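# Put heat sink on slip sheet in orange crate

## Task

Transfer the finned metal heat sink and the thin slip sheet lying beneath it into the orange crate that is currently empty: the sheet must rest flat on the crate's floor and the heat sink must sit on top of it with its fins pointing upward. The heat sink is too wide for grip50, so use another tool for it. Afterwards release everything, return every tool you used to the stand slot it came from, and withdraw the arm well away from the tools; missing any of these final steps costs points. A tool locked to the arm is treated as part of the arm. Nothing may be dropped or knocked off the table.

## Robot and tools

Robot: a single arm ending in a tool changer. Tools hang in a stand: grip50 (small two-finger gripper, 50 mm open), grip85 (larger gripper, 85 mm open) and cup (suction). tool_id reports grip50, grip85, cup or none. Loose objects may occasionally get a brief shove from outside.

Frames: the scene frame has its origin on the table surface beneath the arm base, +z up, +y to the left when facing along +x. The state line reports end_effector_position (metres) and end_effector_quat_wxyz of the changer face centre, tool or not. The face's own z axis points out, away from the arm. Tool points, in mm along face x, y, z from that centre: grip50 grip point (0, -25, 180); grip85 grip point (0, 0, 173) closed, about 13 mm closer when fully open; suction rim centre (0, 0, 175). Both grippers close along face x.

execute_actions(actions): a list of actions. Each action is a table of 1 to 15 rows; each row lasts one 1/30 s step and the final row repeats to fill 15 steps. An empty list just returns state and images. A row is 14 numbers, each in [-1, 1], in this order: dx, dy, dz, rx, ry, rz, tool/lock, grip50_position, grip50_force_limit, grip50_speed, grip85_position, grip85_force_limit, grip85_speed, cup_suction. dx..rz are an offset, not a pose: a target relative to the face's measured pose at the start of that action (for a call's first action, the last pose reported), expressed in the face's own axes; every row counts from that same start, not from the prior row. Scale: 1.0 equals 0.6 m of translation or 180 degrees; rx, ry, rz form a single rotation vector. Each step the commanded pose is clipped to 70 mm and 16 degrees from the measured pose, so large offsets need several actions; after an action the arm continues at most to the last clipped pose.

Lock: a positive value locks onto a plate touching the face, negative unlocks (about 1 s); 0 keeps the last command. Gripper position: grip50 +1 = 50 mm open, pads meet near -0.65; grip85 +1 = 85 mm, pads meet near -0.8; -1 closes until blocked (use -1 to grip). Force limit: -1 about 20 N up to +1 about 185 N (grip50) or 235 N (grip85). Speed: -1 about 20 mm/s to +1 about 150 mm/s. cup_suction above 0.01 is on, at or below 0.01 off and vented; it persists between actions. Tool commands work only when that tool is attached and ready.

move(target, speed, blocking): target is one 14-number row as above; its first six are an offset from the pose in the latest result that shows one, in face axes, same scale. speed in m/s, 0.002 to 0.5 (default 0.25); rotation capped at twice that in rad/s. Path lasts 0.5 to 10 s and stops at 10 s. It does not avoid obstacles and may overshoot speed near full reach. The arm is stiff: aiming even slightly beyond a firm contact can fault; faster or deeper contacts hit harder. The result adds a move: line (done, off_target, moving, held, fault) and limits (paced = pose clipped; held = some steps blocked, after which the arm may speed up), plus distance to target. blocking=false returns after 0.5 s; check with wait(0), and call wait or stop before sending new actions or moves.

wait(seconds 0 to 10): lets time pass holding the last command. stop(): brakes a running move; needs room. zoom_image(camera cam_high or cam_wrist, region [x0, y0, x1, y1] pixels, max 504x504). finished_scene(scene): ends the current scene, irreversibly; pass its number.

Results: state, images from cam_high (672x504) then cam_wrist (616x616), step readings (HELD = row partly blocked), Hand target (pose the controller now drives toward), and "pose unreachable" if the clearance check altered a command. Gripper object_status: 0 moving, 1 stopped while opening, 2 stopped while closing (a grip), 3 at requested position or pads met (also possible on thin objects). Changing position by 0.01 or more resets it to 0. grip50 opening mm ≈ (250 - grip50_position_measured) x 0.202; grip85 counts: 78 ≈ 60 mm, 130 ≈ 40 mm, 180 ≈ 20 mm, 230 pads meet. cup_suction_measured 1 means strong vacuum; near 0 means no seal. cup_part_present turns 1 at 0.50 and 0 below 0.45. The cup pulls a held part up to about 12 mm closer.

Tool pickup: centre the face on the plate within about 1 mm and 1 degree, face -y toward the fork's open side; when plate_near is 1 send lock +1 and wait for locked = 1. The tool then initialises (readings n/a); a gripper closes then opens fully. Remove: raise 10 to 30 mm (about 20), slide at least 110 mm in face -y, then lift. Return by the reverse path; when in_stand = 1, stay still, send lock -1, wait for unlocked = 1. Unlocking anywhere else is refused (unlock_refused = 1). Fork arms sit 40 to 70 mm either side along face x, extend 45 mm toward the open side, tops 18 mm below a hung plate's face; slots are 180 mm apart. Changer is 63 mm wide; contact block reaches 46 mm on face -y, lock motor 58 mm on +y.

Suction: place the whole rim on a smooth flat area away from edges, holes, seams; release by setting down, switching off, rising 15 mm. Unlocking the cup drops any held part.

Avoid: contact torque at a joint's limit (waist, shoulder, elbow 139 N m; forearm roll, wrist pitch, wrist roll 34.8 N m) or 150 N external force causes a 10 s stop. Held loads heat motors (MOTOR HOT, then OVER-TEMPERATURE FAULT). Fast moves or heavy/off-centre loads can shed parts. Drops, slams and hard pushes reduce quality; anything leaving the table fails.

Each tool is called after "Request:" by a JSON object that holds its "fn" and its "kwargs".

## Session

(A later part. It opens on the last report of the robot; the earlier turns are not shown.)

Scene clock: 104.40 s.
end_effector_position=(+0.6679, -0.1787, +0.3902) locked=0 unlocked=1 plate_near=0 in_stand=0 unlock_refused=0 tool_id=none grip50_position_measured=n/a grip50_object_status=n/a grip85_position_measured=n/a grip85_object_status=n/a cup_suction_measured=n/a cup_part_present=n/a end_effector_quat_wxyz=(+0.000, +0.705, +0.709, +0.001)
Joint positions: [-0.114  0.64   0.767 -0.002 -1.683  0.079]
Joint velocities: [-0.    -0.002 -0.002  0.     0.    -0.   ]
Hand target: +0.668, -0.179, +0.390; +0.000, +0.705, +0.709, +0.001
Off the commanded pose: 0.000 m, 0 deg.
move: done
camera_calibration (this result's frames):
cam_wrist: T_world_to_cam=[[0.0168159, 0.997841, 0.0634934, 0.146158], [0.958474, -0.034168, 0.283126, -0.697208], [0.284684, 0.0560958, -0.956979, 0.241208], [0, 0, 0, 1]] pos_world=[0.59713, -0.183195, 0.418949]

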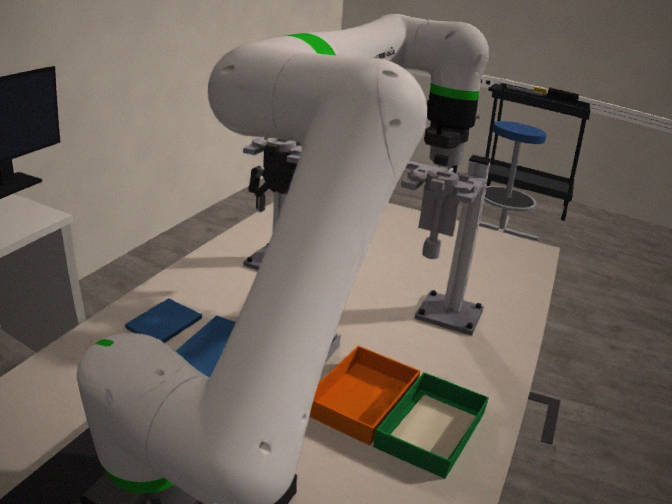

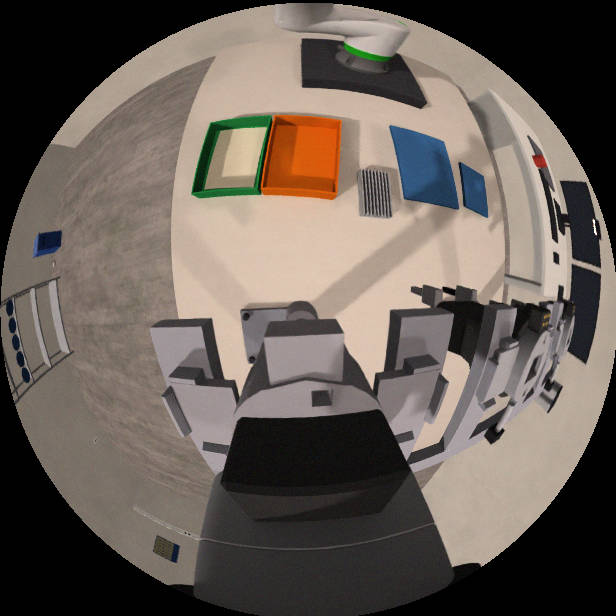

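Request:
{"fn": "execute_actions", "kwargs": {"actions": []}}

Request:
{"fn": "move", "kwargs": {"target": [0,0,0.029,0,0,0,0,1,0,0,1,0,0,0], "speed": 0.03}}

Request:
{"fn": "execute_actions", "kwargs": {"actions": [[[0,0,0.002,0,0,0,0,1,0,0,1,0,0,0]],[[0,0,0.002,0,0,0,0,1,0,0,1,0,0,0]],[[0,0,0.002,0,0,0,0,1,0,0,1,0,0,0]],[[0,0,0.002,0,0,0,0,1,0,0,1,0,0,0]]]}}

Scene clock: 119.60 s.
end_effector_position=(+0.6679, -0.1787, +0.3902) locked=0 unlocked=1 plate_near=0 in_stand=0 unlock_refused=0 tool_id=none grip50_position_measured=n/a grip50_object_status=n/a grip85_position_measured=n/a grip85_object_status=n/a cup_suction_measured=n/a cup_part_present=n/a end_effector_quat_wxyz=(+0.000, +0.705, +0.709, +0.001)
Joint positions: [-0.114  0.64   0.767 -0.002 -1.683  0.079]
Joint velocities: [ 0.001 -0.001  0.001 -0.    -0.    -0.   ]
Hand target: +0.668, -0.179, +0.390; +0.000, +0.705, +0.709, +0.001
Off the commanded pose: 0.000 m, 0 deg.
camera_calibration (this result's frames):
cam_wrist: T_world_to_cam=[[0.016898, 0.997842, 0.0634471, 0.146126], [0.958475, -0.034233, 0.283115, -0.697184], [0.284676, 0.0560284, -0.956985, 0.241213], [0, 0, 0, 1]] pos_world=[0.597096, -0.183192, 0.418949]

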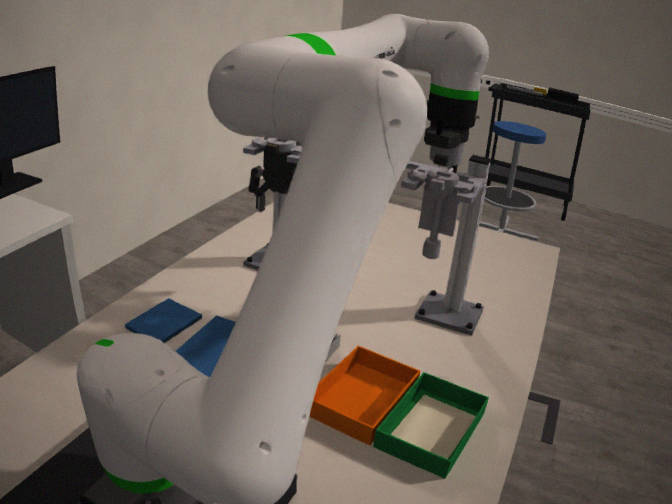

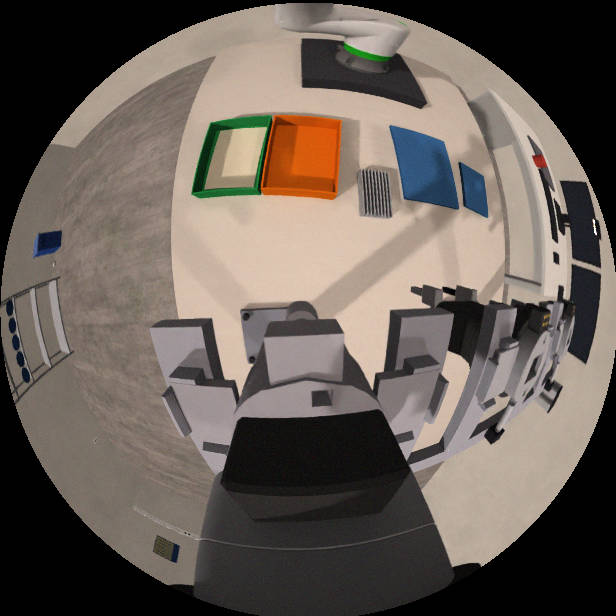

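Scene clock: 120.47 s.
end_effector_position=(+0.6679, -0.1787, +0.3729) locked=0 unlocked=1 plate_near=0 in_stand=0 unlock_refused=0 tool_id=none grip50_position_measured=n/a grip50_object_status=n/a grip85_position_measured=n/a grip85_object_status=n/a cup_suction_measured=n/a cup_part_present=n/a end_effector_quat_wxyz=(+0.000, +0.705, +0.709, +0.001)
Joint positions: [-0.114  0.635  0.718 -0.002 -1.64   0.079]
Joint velocities: [ 0.    -0.002 -0.002  0.     0.003 -0.002]
Hand target: +0.668, -0.179, +0.373; +0.000, +0.705, +0.709, +0.001
Off the commanded pose: 0.000 m, 0 deg.
move: done
camera_calibration (this result's frames):
cam_wrist: T_world_to_cam=[[0.0169661, 0.997841, 0.0634497, 0.147186], [0.958476, -0.0342986, 0.283105, -0.692293], [0.28467, 0.0560118, -0.956988, 0.224644], [0, 0, 0, 1]] pos_world=[0.597099, -0.183195, 0.401634]

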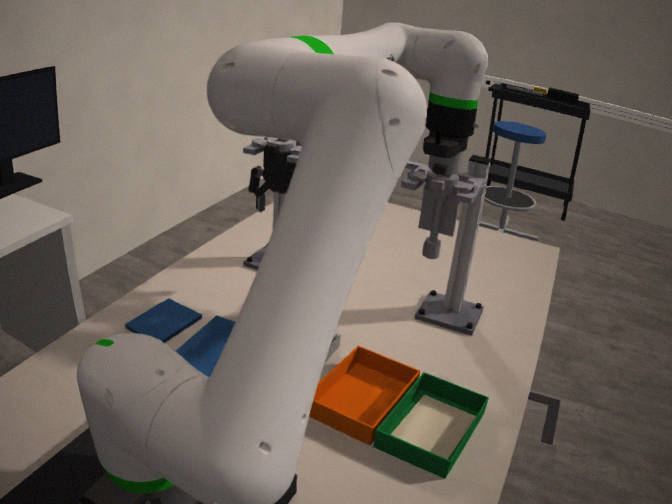

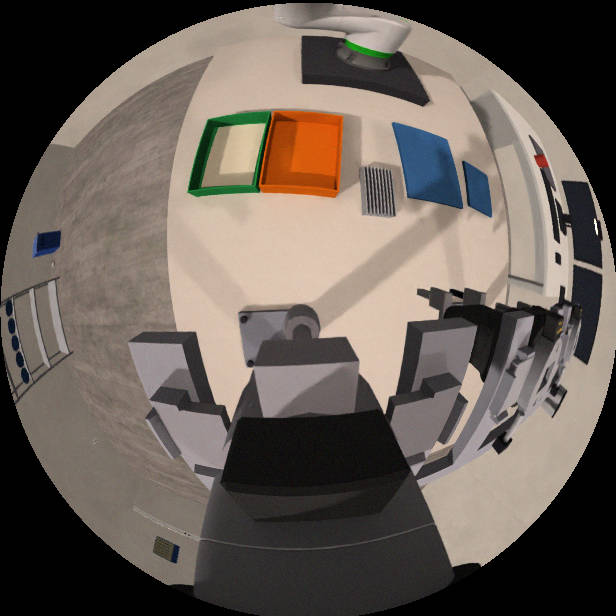

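Scene clock: 122.47 s.
end_effector_position=(+0.6679, -0.1787, +0.3681) locked=0 unlocked=1 plate_near=0 in_stand=0 unlock_refused=0 tool_id=none grip50_position_measured=n/a grip50_object_status=n/a grip85_position_measured=n/a grip85_object_status=n/a cup_suction_measured=n/a cup_part_present=n/a end_effector_quat_wxyz=(+0.000, +0.705, +0.709, +0.001)
Joint positions: [-0.114  0.634  0.706 -0.002 -1.628  0.079]
Joint velocities: [-0.001 -0.     0.001  0.    -0.     0.   ]
Hand target: +0.668, -0.179, +0.368; +0.000, +0.705, +0.709, +0.001
Off the commanded pose: 0.000 m, 0 deg.
Step readings (end_effector_position; steps 1 to 15: 1st action; 16 to 30: 2nd action; 31 to 45: 3rd action; 46 to 60: 4th action):
0: (+0.6679, -0.1787, +0.3729)
1: (+0.6679, -0.1787, +0.3728)
2: (+0.6679, -0.1787, +0.3725)
4: (+0.6679, -0.1787, +0.3720)
8: (+0.6679, -0.1787, +0.3717)
15: (+0.6679, -0.1787, +0.3717)
16: (+0.6679, -0.1787, +0.3716)
17: (+0.6679, -0.1787, +0.3713)
19: (+0.6679, -0.1787, +0.3708)
23: (+0.6679, -0.1787, +0.3705)
30: (+0.6679, -0.1787, +0.3705)
31: (+0.6679, -0.1787, +0.3704)
32: (+0.6679, -0.1787, +0.3701)
34: (+0.6679, -0.1787, +0.3696)
38: (+0.6679, -0.1787, +0.3693)
45: (+0.6679, -0.1787, +0.3693)
46: (+0.6679, -0.1787, +0.3692)
47: (+0.6679, -0.1787, +0.3689)
49: (+0.6679, -0.1787, +0.3684)
53: (+0.6679, -0.1787, +0.3681)
60: end_effector_position above
camera_calibration (this result's frames):
cam_wrist: T_world_to_cam=[[0.0169856, 0.99784, 0.0634509, 0.147479], [0.958475, -0.0343177, 0.283105, -0.690942], [0.284672, 0.0560074, -0.956988, 0.22006], [0, 0, 0, 1]] pos_world=[0.5971, -0.183197, 0.396846]

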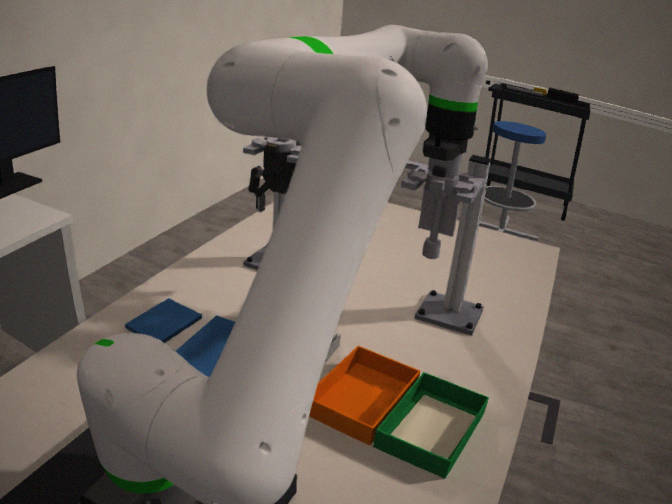

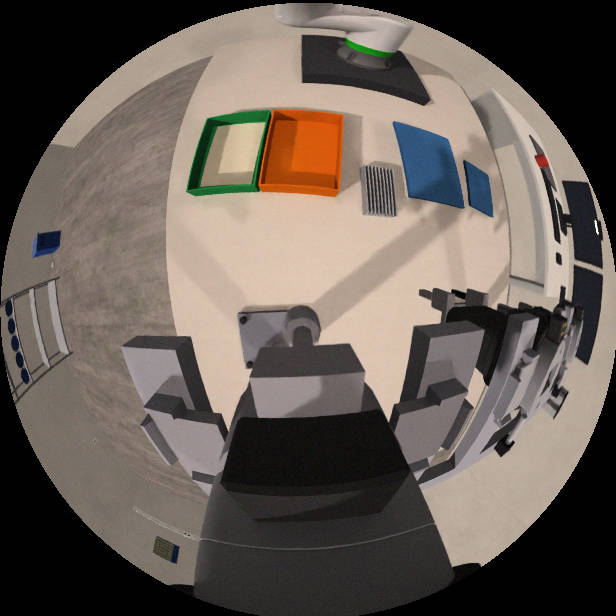

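Request:
{"fn": "move", "kwargs": {"target": [0,0,0.0113,0,0,0,0,1,0,0,1,0,0,0], "speed": 0.012}}

Scene clock: 124.93 s.
end_effector_position=(+0.6679, -0.1787, +0.3614) locked=0 unlocked=1 plate_near=1 in_stand=1 unlock_refused=0 tool_id=none grip50_position_measured=n/a grip50_object_status=n/a grip85_position_measured=n/a grip85_object_status=n/a cup_suction_measured=n/a cup_part_present=n/a end_effector_quat_wxyz=(+0.000, +0.705, +0.709, +0.001)
Joint positions: [-0.114  0.633  0.688 -0.002 -1.612  0.079]
Joint velocities: [ 0.002 -0.001 -0.001  0.     0.003 -0.001]
Hand target: +0.668, -0.179, +0.361; +0.000, +0.705, +0.709, +0.001
Off the commanded pose: 0.000 m, 0 deg.
move: done
camera_calibration (this result's frames):
cam_wrist: T_world_to_cam=[[0.0170038, 0.99784, 0.0634524, 0.14789], [0.958472, -0.0343359, 0.283111, -0.689052], [0.284678, 0.0560034, -0.956986, 0.213649], [0, 0, 0, 1]] pos_world=[0.597102, -0.183195, 0.390153]

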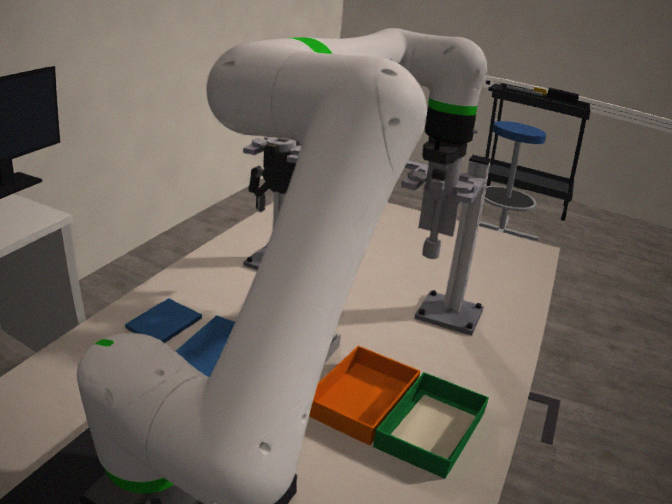

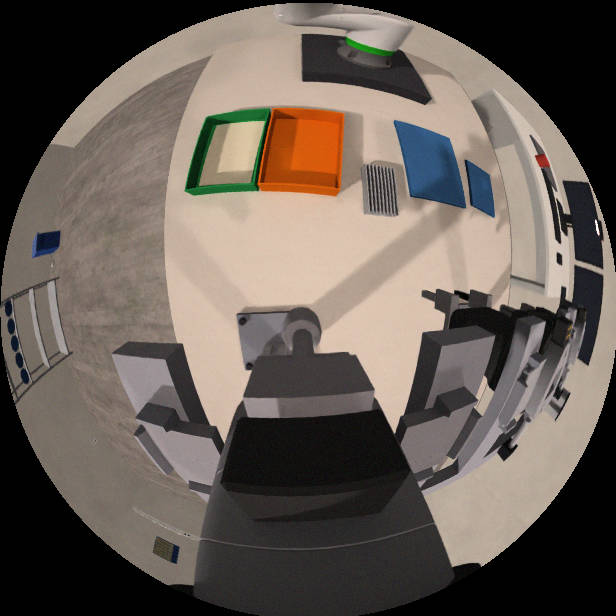

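Request:
{"fn": "execute_actions", "kwargs": {"actions": [[[0,0,0.0003,0,0,0,1,1,0,0,1,0,0,0]],[[0,0,0,0,0,0,1,1,0,0,1,0,0,0]],[[0,0,0,0,0,0,1,1,0,0,1,0,0,0]]]}}

Request:
{"fn": "move", "kwargs": {"target": [0,0,-0.033,0,0,0,0,1,0,0,1,0,0,0], "speed": 0.03}}

Request:
{"fn": "move", "kwargs": {"target": [0,-0.25,0,0,0,0,0,1,0,0,1,0,0,0], "speed": 0.2}}

Request:
{"fn": "move", "kwargs": {"target": [-0.209,-0.24,0.2,0,0,0,0,1,0,0,1,0,0,0]}}

Scene clock: 131.40 s.
end_effector_position=(+0.6679, -0.1787, +0.3613) locked=1 unlocked=0 plate_near=1 in_stand=1 unlock_refused=0 tool_id=cup grip50_position_measured=n/a grip50_object_status=n/a grip85_position_measured=n/a grip85_object_status=n/a cup_suction_measured=n/a cup_part_present=n/a end_effector_quat_wxyz=(+0.000, +0.705, +0.709, +0.001)
Joint positions: [-0.114  0.633  0.688 -0.002 -1.612  0.079]
Joint velocities: [ 0.001 -0.001  0.     0.    -0.001 -0.   ]
Hand target: +0.668, -0.179, +0.361; +0.000, +0.705, +0.709, +0.001
Off the commanded pose: 0.000 m, 0 deg.
Step readings (end_effector_position; steps 1 to 15: 1st action; 16 to 30: 2nd action; 31 to 45: 3rd action):
0: (+0.6679, -0.1787, +0.3613)
1: (+0.6679, -0.1787, +0.3613)
2: (+0.6679, -0.1787, +0.3613)
4: (+0.6679, -0.1787, +0.3613)
8: (+0.6679, -0.1787, +0.3612)
15: (+0.6679, -0.1787, +0.3612)
16: (+0.6679, -0.1787, +0.3612)
17: (+0.6679, -0.1787, +0.3612)
19: (+0.6679, -0.1787, +0.3612)
23: (+0.6679, -0.1787, +0.3612)
30: (+0.6679, -0.1787, +0.3613)
31: (+0.6679, -0.1787, +0.3613)
32: (+0.6679, -0.1787, +0.3613)
34: (+0.6679, -0.1787, +0.3613)
38: (+0.6679, -0.1787, +0.3613)
45: end_effector_position above
camera_calibration (this result's frames):
cam_wrist: T_world_to_cam=[[0.0169961, 0.997841, 0.0634459, 0.147905], [0.958439, -0.0343332, 0.283223, -0.689035], [0.28479, 0.0559953, -0.956953, 0.213439], [0, 0, 0, 1]] pos_world=[0.5971, -0.183194, 0.390017]

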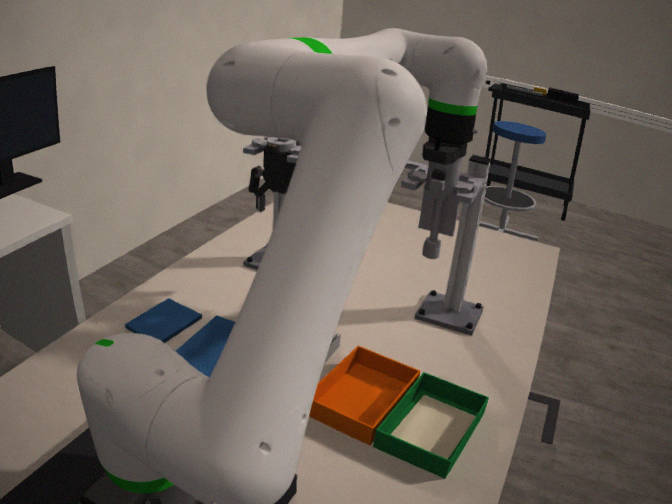

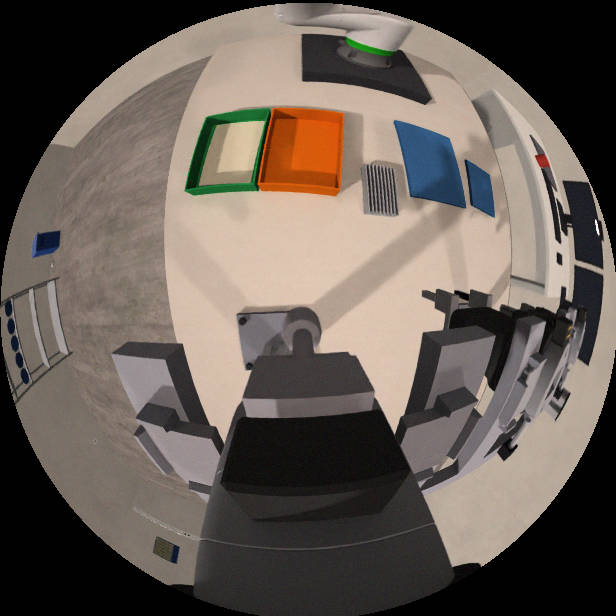

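Scene clock: 132.37 s.
end_effector_position=(+0.6678, -0.1787, +0.3810) locked=1 unlocked=0 plate_near=1 in_stand=0 unlock_refused=0 tool_id=cup grip50_position_measured=n/a grip50_object_status=n/a grip85_position_measured=n/a grip85_object_status=n/a cup_suction_measured=0.00 cup_part_present=0 end_effector_quat_wxyz=(+0.000, +0.705, +0.709, +0.001)
Joint positions: [-0.114  0.637  0.74  -0.002 -1.66   0.079]
Joint velocities: [-0.001  0.     0.002  0.    -0.003  0.001]
Hand target: +0.668, -0.179, +0.381; +0.000, +0.705, +0.709, +0.001
Off the commanded pose: 0.000 m, 0 deg.
move: done
camera_calibration (this result's frames):
cam_wrist: T_world_to_cam=[[0.0169196, 0.997842, 0.0634391, 0.146698], [0.95844, -0.0342582, 0.28323, -0.694601], [0.284792, 0.0560105, -0.956952, 0.232308], [0, 0, 0, 1]] pos_world=[0.597092, -0.183189, 0.409733]

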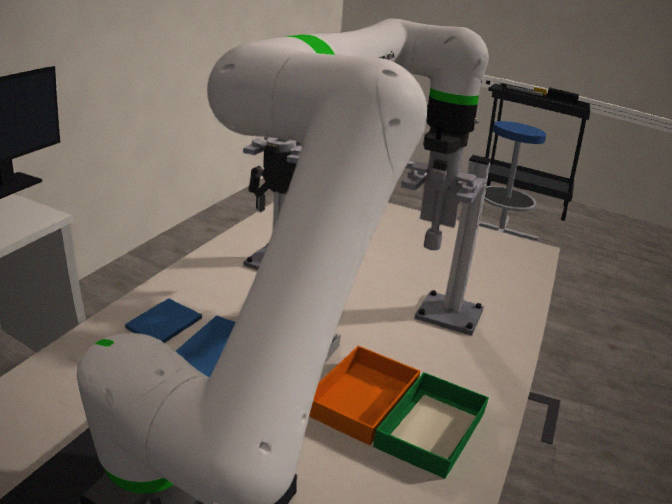

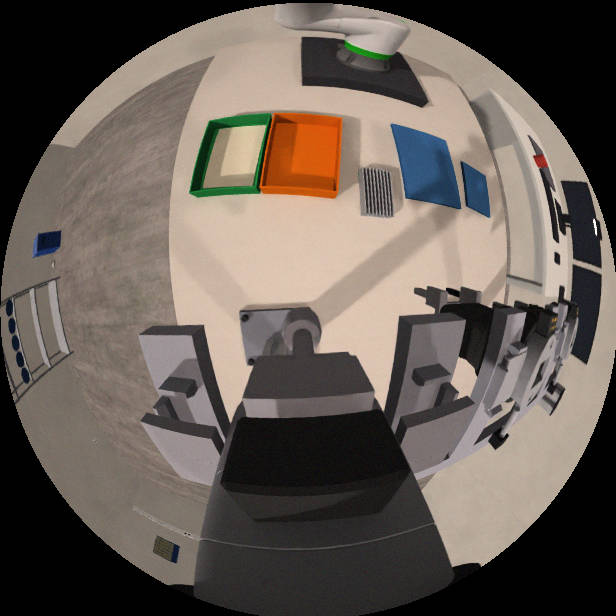

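Scene clock: 133.60 s.
end_effector_position=(+0.5179, -0.1796, +0.3808) locked=1 unlocked=0 plate_near=1 in_stand=0 unlock_refused=0 tool_id=cup grip50_position_measured=n/a grip50_object_status=n/a grip85_position_measured=n/a grip85_object_status=n/a cup_suction_measured=0.00 cup_part_present=0 end_effector_quat_wxyz=(+0.000, +0.705, +0.709, +0.001)
Joint positions: [-0.137  0.236  0.175 -0.002 -1.495  0.103]
Joint velocities: [-0.001 -0.005 -0.003  0.     0.     0.   ]
Hand target: +0.518, -0.180, +0.381; +0.000, +0.705, +0.709, +0.001
Off the commanded pose: 0.000 m, 0 deg.
move: done
camera_calibration (this result's frames):
cam_wrist: T_world_to_cam=[[0.016828, 0.997841, 0.0634817, 0.150243], [0.95847, -0.0341771, 0.283139, -0.55086], [0.284697, 0.0560807, -0.956976, 0.27498], [0, 0, 0, 1]] pos_world=[0.447168, -0.184167, 0.409582]

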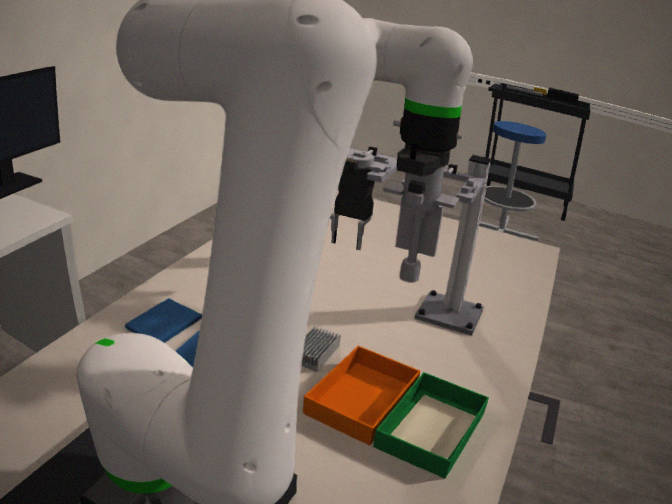

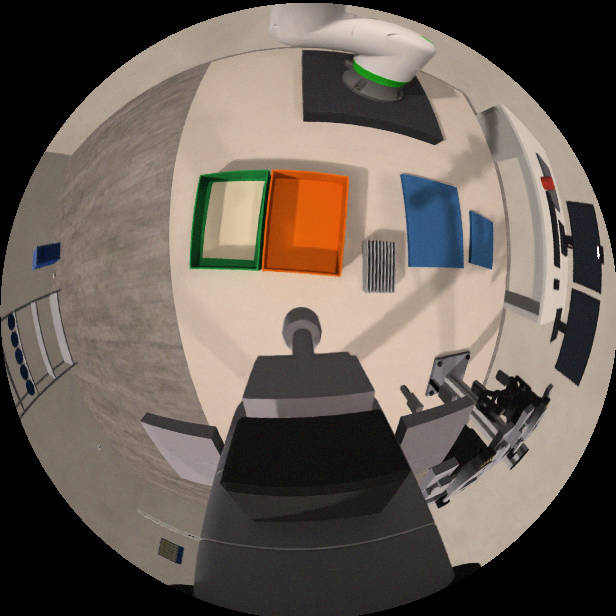

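Scene clock: 135.03 s.
end_effector_position=(+0.3749, -0.3060, +0.2608) locked=1 unlocked=0 plate_near=1 in_stand=0 unlock_refused=0 tool_id=cup grip50_position_measured=n/a grip50_object_status=n/a grip85_position_measured=n/a grip85_object_status=n/a cup_suction_measured=0.00 cup_part_present=0 end_effector_quat_wxyz=(+0.000, +0.705, +0.709, +0.001)
Joint positions: [-0.459  0.148 -0.22  -0.007 -1.189  0.427]
Joint velocities: [-0.003  0.002  0.    -0.     0.     0.001]
Hand target: +0.375, -0.306, +0.261; +0.000, +0.705, +0.709, +0.001
Off the commanded pose: 0.000 m, 0 deg.
move: done
camera_calibration (this result's frames):
cam_wrist: T_world_to_cam=[[0.017108, 0.997854, 0.0632113, 0.286313], [0.958391, -0.0343829, 0.283382, -0.384202], [0.284947, 0.055733, -0.956922, 0.207728], [0, 0, 0, 1]] pos_world=[0.304126, -0.310486, 0.289558]

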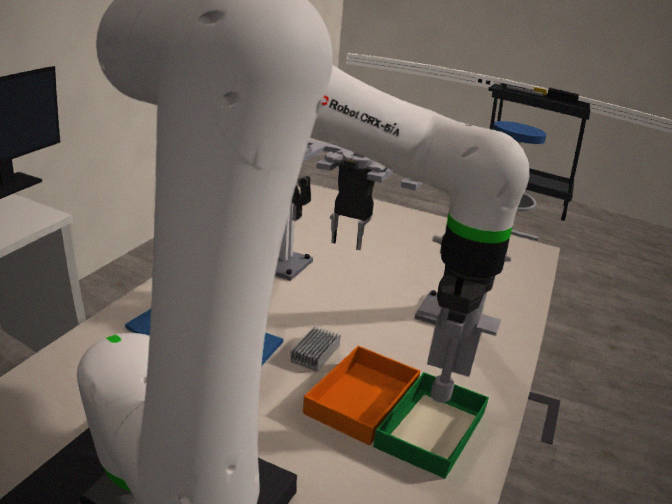

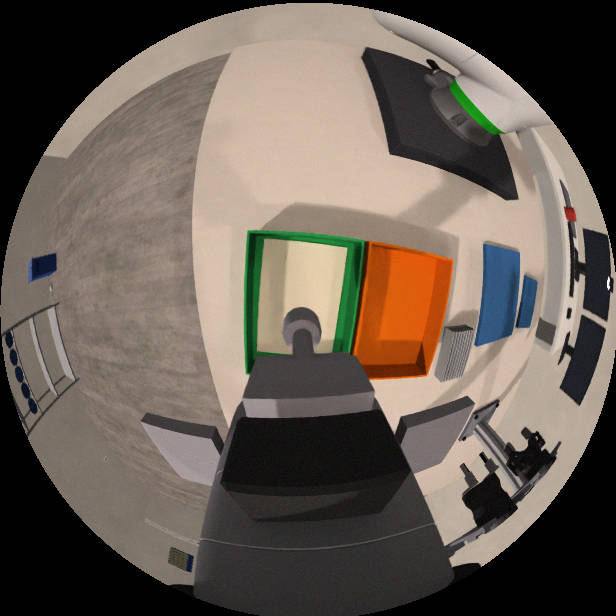

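Request:
{"fn": "move", "kwargs": {"target": [0,0,0.12,0,0,0,0,1,0,0,1,0,0,1], "speed": 0.15}}

Request:
{"fn": "move", "kwargs": {"target": [0,0,0.017,0,0,0,0,1,0,0,1,0,0,1], "speed": 0.02}}

Request:
{"fn": "wait", "kwargs": {"seconds": 0.5}}

Request:
{"fn": "move", "kwargs": {"target": [0,0,-0.12,0,0,0,0,1,0,0,1,0,0,1], "speed": 0.08}}

Request:
{"fn": "move", "kwargs": {"target": [0.228,0.025,0,0,0,0,0,1,0,0,1,0,0,1], "speed": 0.15}}

Scene clock: 142.20 s.
end_effector_position=(+0.3749, -0.3060, +0.1889) locked=1 unlocked=0 plate_near=1 in_stand=0 unlock_refused=0 tool_id=cup grip50_position_measured=n/a grip50_object_status=n/a grip85_position_measured=n/a grip85_object_status=n/a cup_suction_measured=0.00 cup_part_present=0 end_effector_quat_wxyz=(+0.000, +0.705, +0.709, +0.001)
Joint positions: [-0.458  0.23  -0.308 -0.008 -1.019  0.427]
Joint velocities: [-0.001  0.001 -0.     0.001  0.003  0.   ]
Hand target: +0.375, -0.306, +0.189; +0.000, +0.705, +0.709, +0.001
Off the commanded pose: 0.000 m, 0 deg.
move: done
camera_calibration (this result's frames):
cam_wrist: T_world_to_cam=[[0.0171719, 0.997856, 0.0631516, 0.290856], [0.958391, -0.0344268, 0.283375, -0.36386], [0.284942, 0.0556578, -0.956928, 0.138915], [0, 0, 0, 1]] pos_world=[0.304142, -0.310491, 0.217673]

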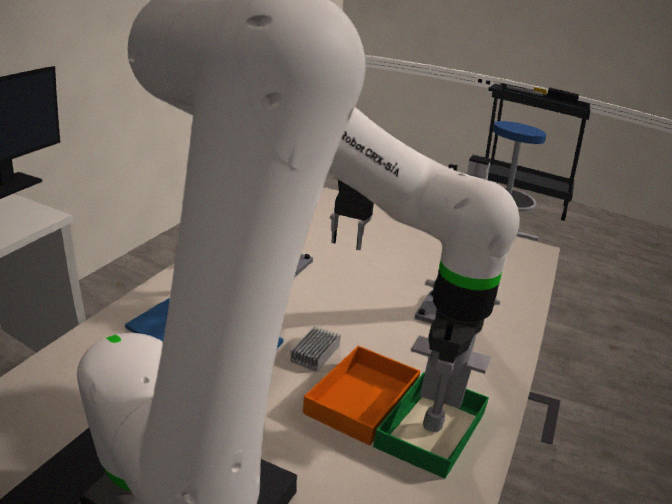

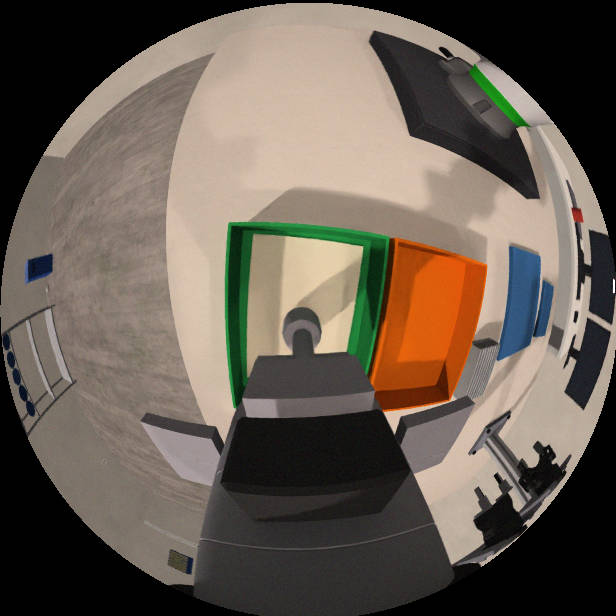

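Scene clock: 142.97 s.
end_effector_position=(+0.3749, -0.3060, +0.1788) locked=1 unlocked=0 plate_near=1 in_stand=0 unlock_refused=0 tool_id=cup grip50_position_measured=n/a grip50_object_status=n/a grip85_position_measured=n/a grip85_object_status=n/a cup_suction_measured=0.96 cup_part_present=1 end_effector_quat_wxyz=(+0.000, +0.705, +0.709, +0.001)
Joint positions: [-0.458  0.244 -0.318 -0.008 -0.995  0.427]
Joint velocities: [ 0.001  0.    -0.001 -0.     0.002  0.001]
Hand target: +0.375, -0.306, +0.179; +0.000, +0.705, +0.709, +0.001
Off the commanded pose: 0.000 m, 0 deg.
move: done
camera_calibration (this result's frames):
cam_wrist: T_world_to_cam=[[0.0172039, 0.997857, 0.0631347, 0.29149], [0.958391, -0.0344524, 0.283371, -0.361004], [0.284939, 0.0556326, -0.95693, 0.129234], [0, 0, 0, 1]] pos_world=[0.304145, -0.310492, 0.207563]

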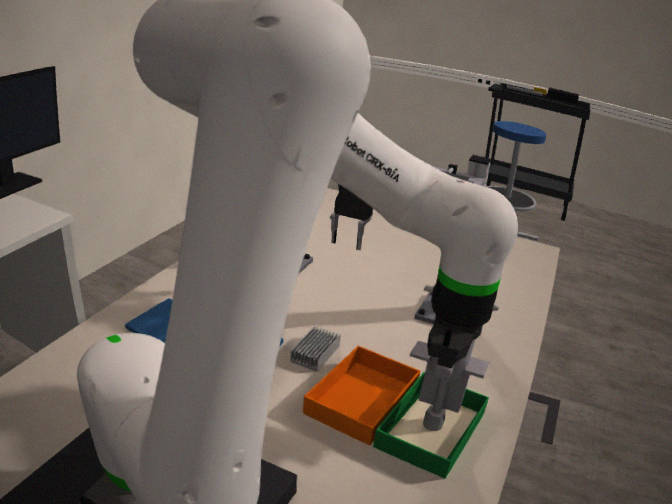

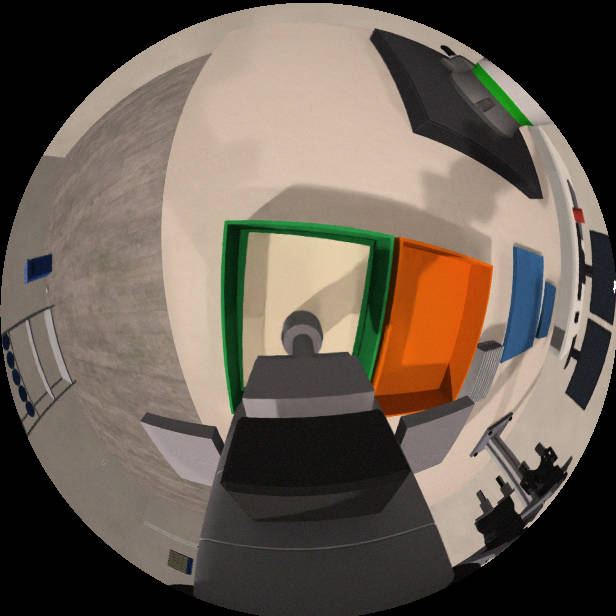

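Scene clock: 143.47 s.
end_effector_position=(+0.3749, -0.3060, +0.1787) locked=1 unlocked=0 plate_near=1 in_stand=0 unlock_refused=0 tool_id=cup grip50_position_measured=n/a grip50_object_status=n/a grip85_position_measured=n/a grip85_object_status=n/a cup_suction_measured=1.00 cup_part_present=1 end_effector_quat_wxyz=(+0.000, +0.705, +0.709, +0.001)
Joint positions: [-0.458  0.244 -0.318 -0.008 -0.995  0.427]
Joint velocities: [ 0.     0.001 -0.    -0.    -0.    -0.   ]
Hand target: +0.375, -0.306, +0.179; +0.000, +0.705, +0.709, +0.001
Off the commanded pose: 0.000 m, 0 deg.
wait: 0.50 s; at rest by 0.17 s
camera_calibration (this result's frames):
cam_wrist: T_world_to_cam=[[0.0171925, 0.997857, 0.0631404, 0.291498], [0.958392, -0.0344431, 0.28337, -0.360977], [0.284938, 0.0556413, -0.95693, 0.129153], [0, 0, 0, 1]] pos_world=[0.304145, -0.310492, 0.207476]

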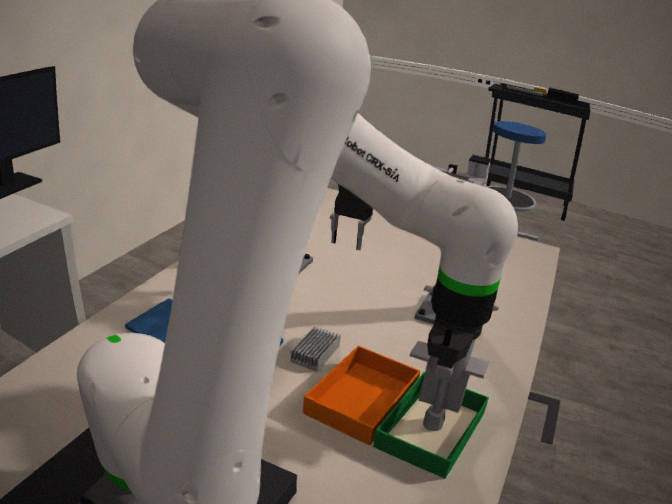

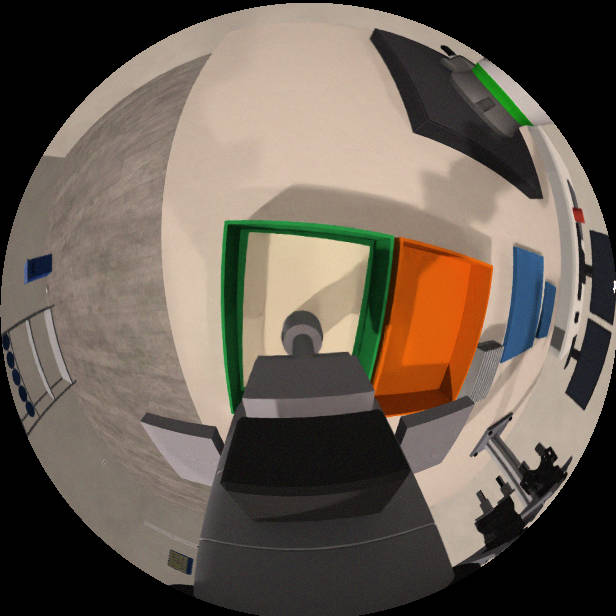

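Scene clock: 144.73 s.
end_effector_position=(+0.3749, -0.3060, +0.2506) locked=1 unlocked=0 plate_near=1 in_stand=0 unlock_refused=0 tool_id=cup grip50_position_measured=n/a grip50_object_status=n/a grip85_position_measured=n/a grip85_object_status=n/a cup_suction_measured=1.00 cup_part_present=1 end_effector_quat_wxyz=(+0.000, +0.705, +0.709, +0.001)
Joint positions: [-0.458  0.158 -0.234 -0.007 -1.165  0.427]
Joint velocities: [ 0.002  0.     0.     0.    -0.004 -0.001]
Hand target: +0.375, -0.306, +0.251; +0.000, +0.705, +0.709, +0.001
Off the commanded pose: 0.000 m, 0 deg.
move: done
camera_calibration (this result's frames):
cam_wrist: T_world_to_cam=[[0.0169911, 0.997863, 0.0630992, 0.287052], [0.958407, -0.0342363, 0.283344, -0.381263], [0.284898, 0.0556604, -0.95694, 0.197996], [0, 0, 0, 1]] pos_world=[0.304119, -0.310512, 0.279387]

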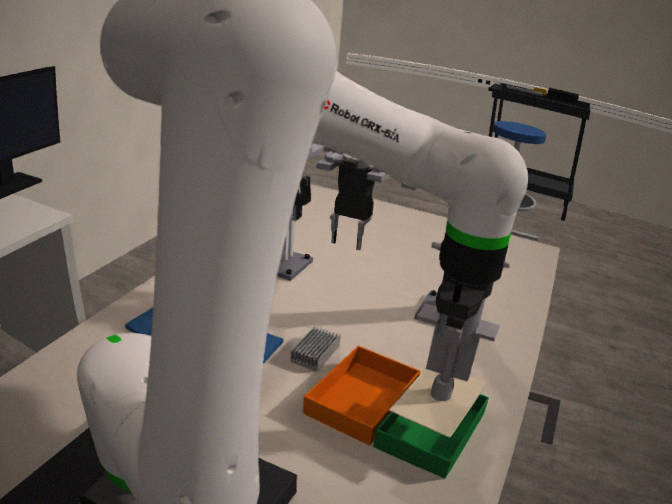

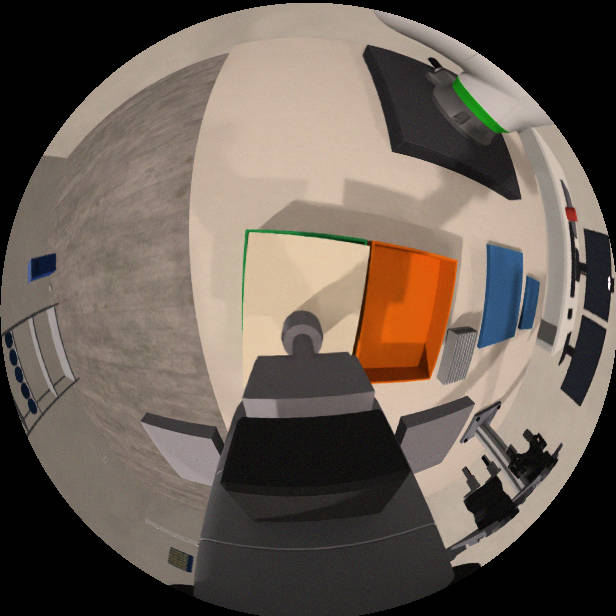

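Scene clock: 146.10 s.
end_effector_position=(+0.3889, -0.1692, +0.2506) locked=1 unlocked=0 plate_near=1 in_stand=0 unlock_refused=0 tool_id=cup grip50_position_measured=n/a grip50_object_status=n/a grip85_position_measured=n/a grip85_object_status=n/a cup_suction_measured=1.00 cup_part_present=1 end_effector_quat_wxyz=(+0.000, +0.705, +0.709, +0.001)
Joint positions: [-0.141  0.008 -0.398 -0.002 -1.15   0.108]
Joint velocities: [ 0.005 -0.    -0.001  0.001 -0.001 -0.003]
Hand target: +0.389, -0.169, +0.251; +0.000, +0.705, +0.709, +0.001
Off the commanded pose: 0.000 m, 0 deg.
move: done
camera_calibration (this result's frames):
cam_wrist: T_world_to_cam=[[0.017019, 0.997848, 0.0633206, 0.150227], [0.95848, -0.0343116, 0.283088, -0.389965], [0.284652, 0.0558736, -0.957001, 0.186502], [0, 0, 0, 1]] pos_world=[0.318129, -0.173705, 0.279364]

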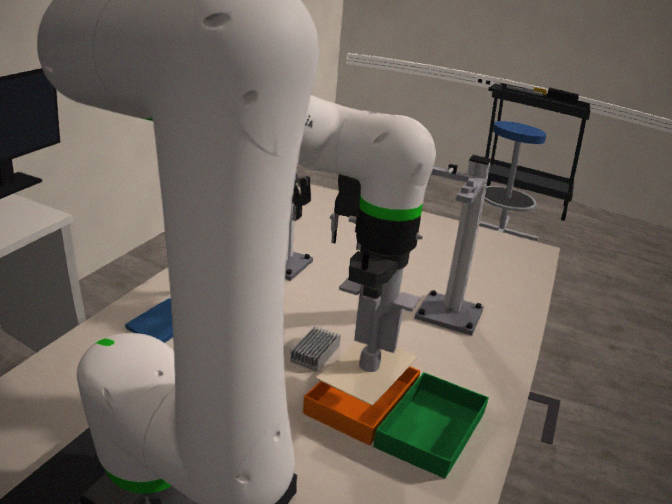

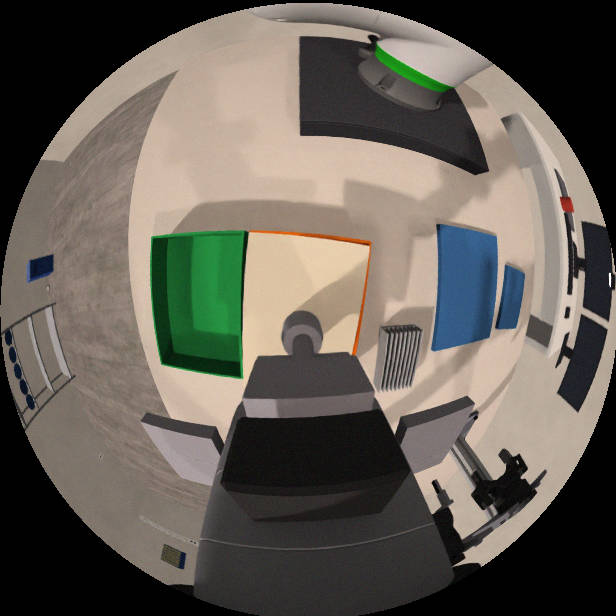

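Request:
{"fn": "move", "kwargs": {"target": [0.005,0.004,0.056,0,0,0,0,1,0,0,1,0,0,1], "speed": 0.08}}

Scene clock: 153.03 s.
end_effector_position=(+0.3912, -0.1662, +0.2171) locked=1 unlocked=0 plate_near=1 in_stand=0 unlock_refused=0 tool_id=cup grip50_position_measured=n/a grip50_object_status=n/a grip85_position_measured=n/a grip85_object_status=n/a cup_suction_measured=1.00 cup_part_present=1 end_effector_quat_wxyz=(+0.000, +0.705, +0.709, +0.001)
Joint positions: [-0.133  0.05  -0.441 -0.003 -1.065  0.1  ]
Joint velocities: [ 0.     0.002 -0.     0.     0.004  0.002]
Hand target: +0.391, -0.166, +0.217; +0.000, +0.705, +0.709, +0.001
Off the commanded pose: 0.000 m, 0 deg.
move: done
camera_calibration (this result's frames):
cam_wrist: T_world_to_cam=[[0.0171663, 0.997839, 0.063424, 0.149212], [0.958472, -0.034483, 0.283096, -0.382677], [0.284671, 0.0559304, -0.956992, 0.153616], [0, 0, 0, 1]] pos_world=[0.320493, -0.170678, 0.24588]

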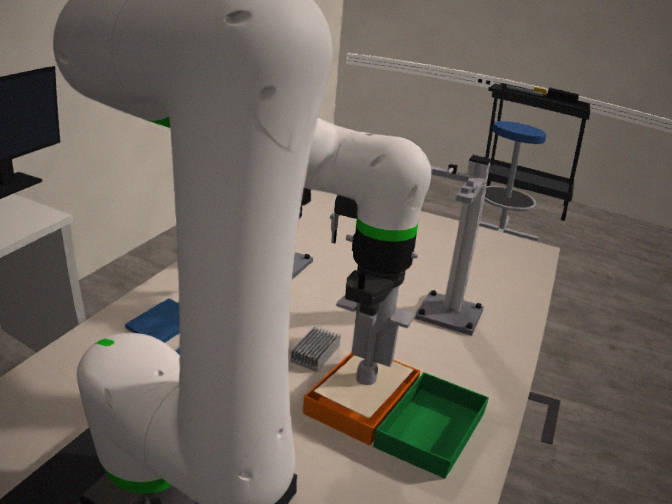

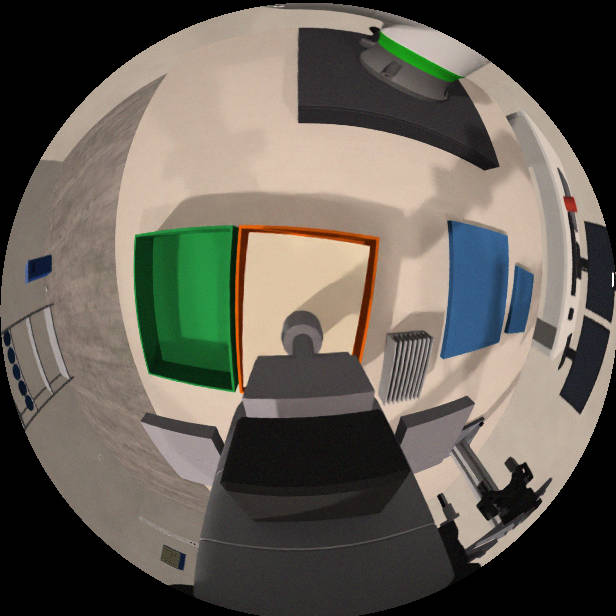

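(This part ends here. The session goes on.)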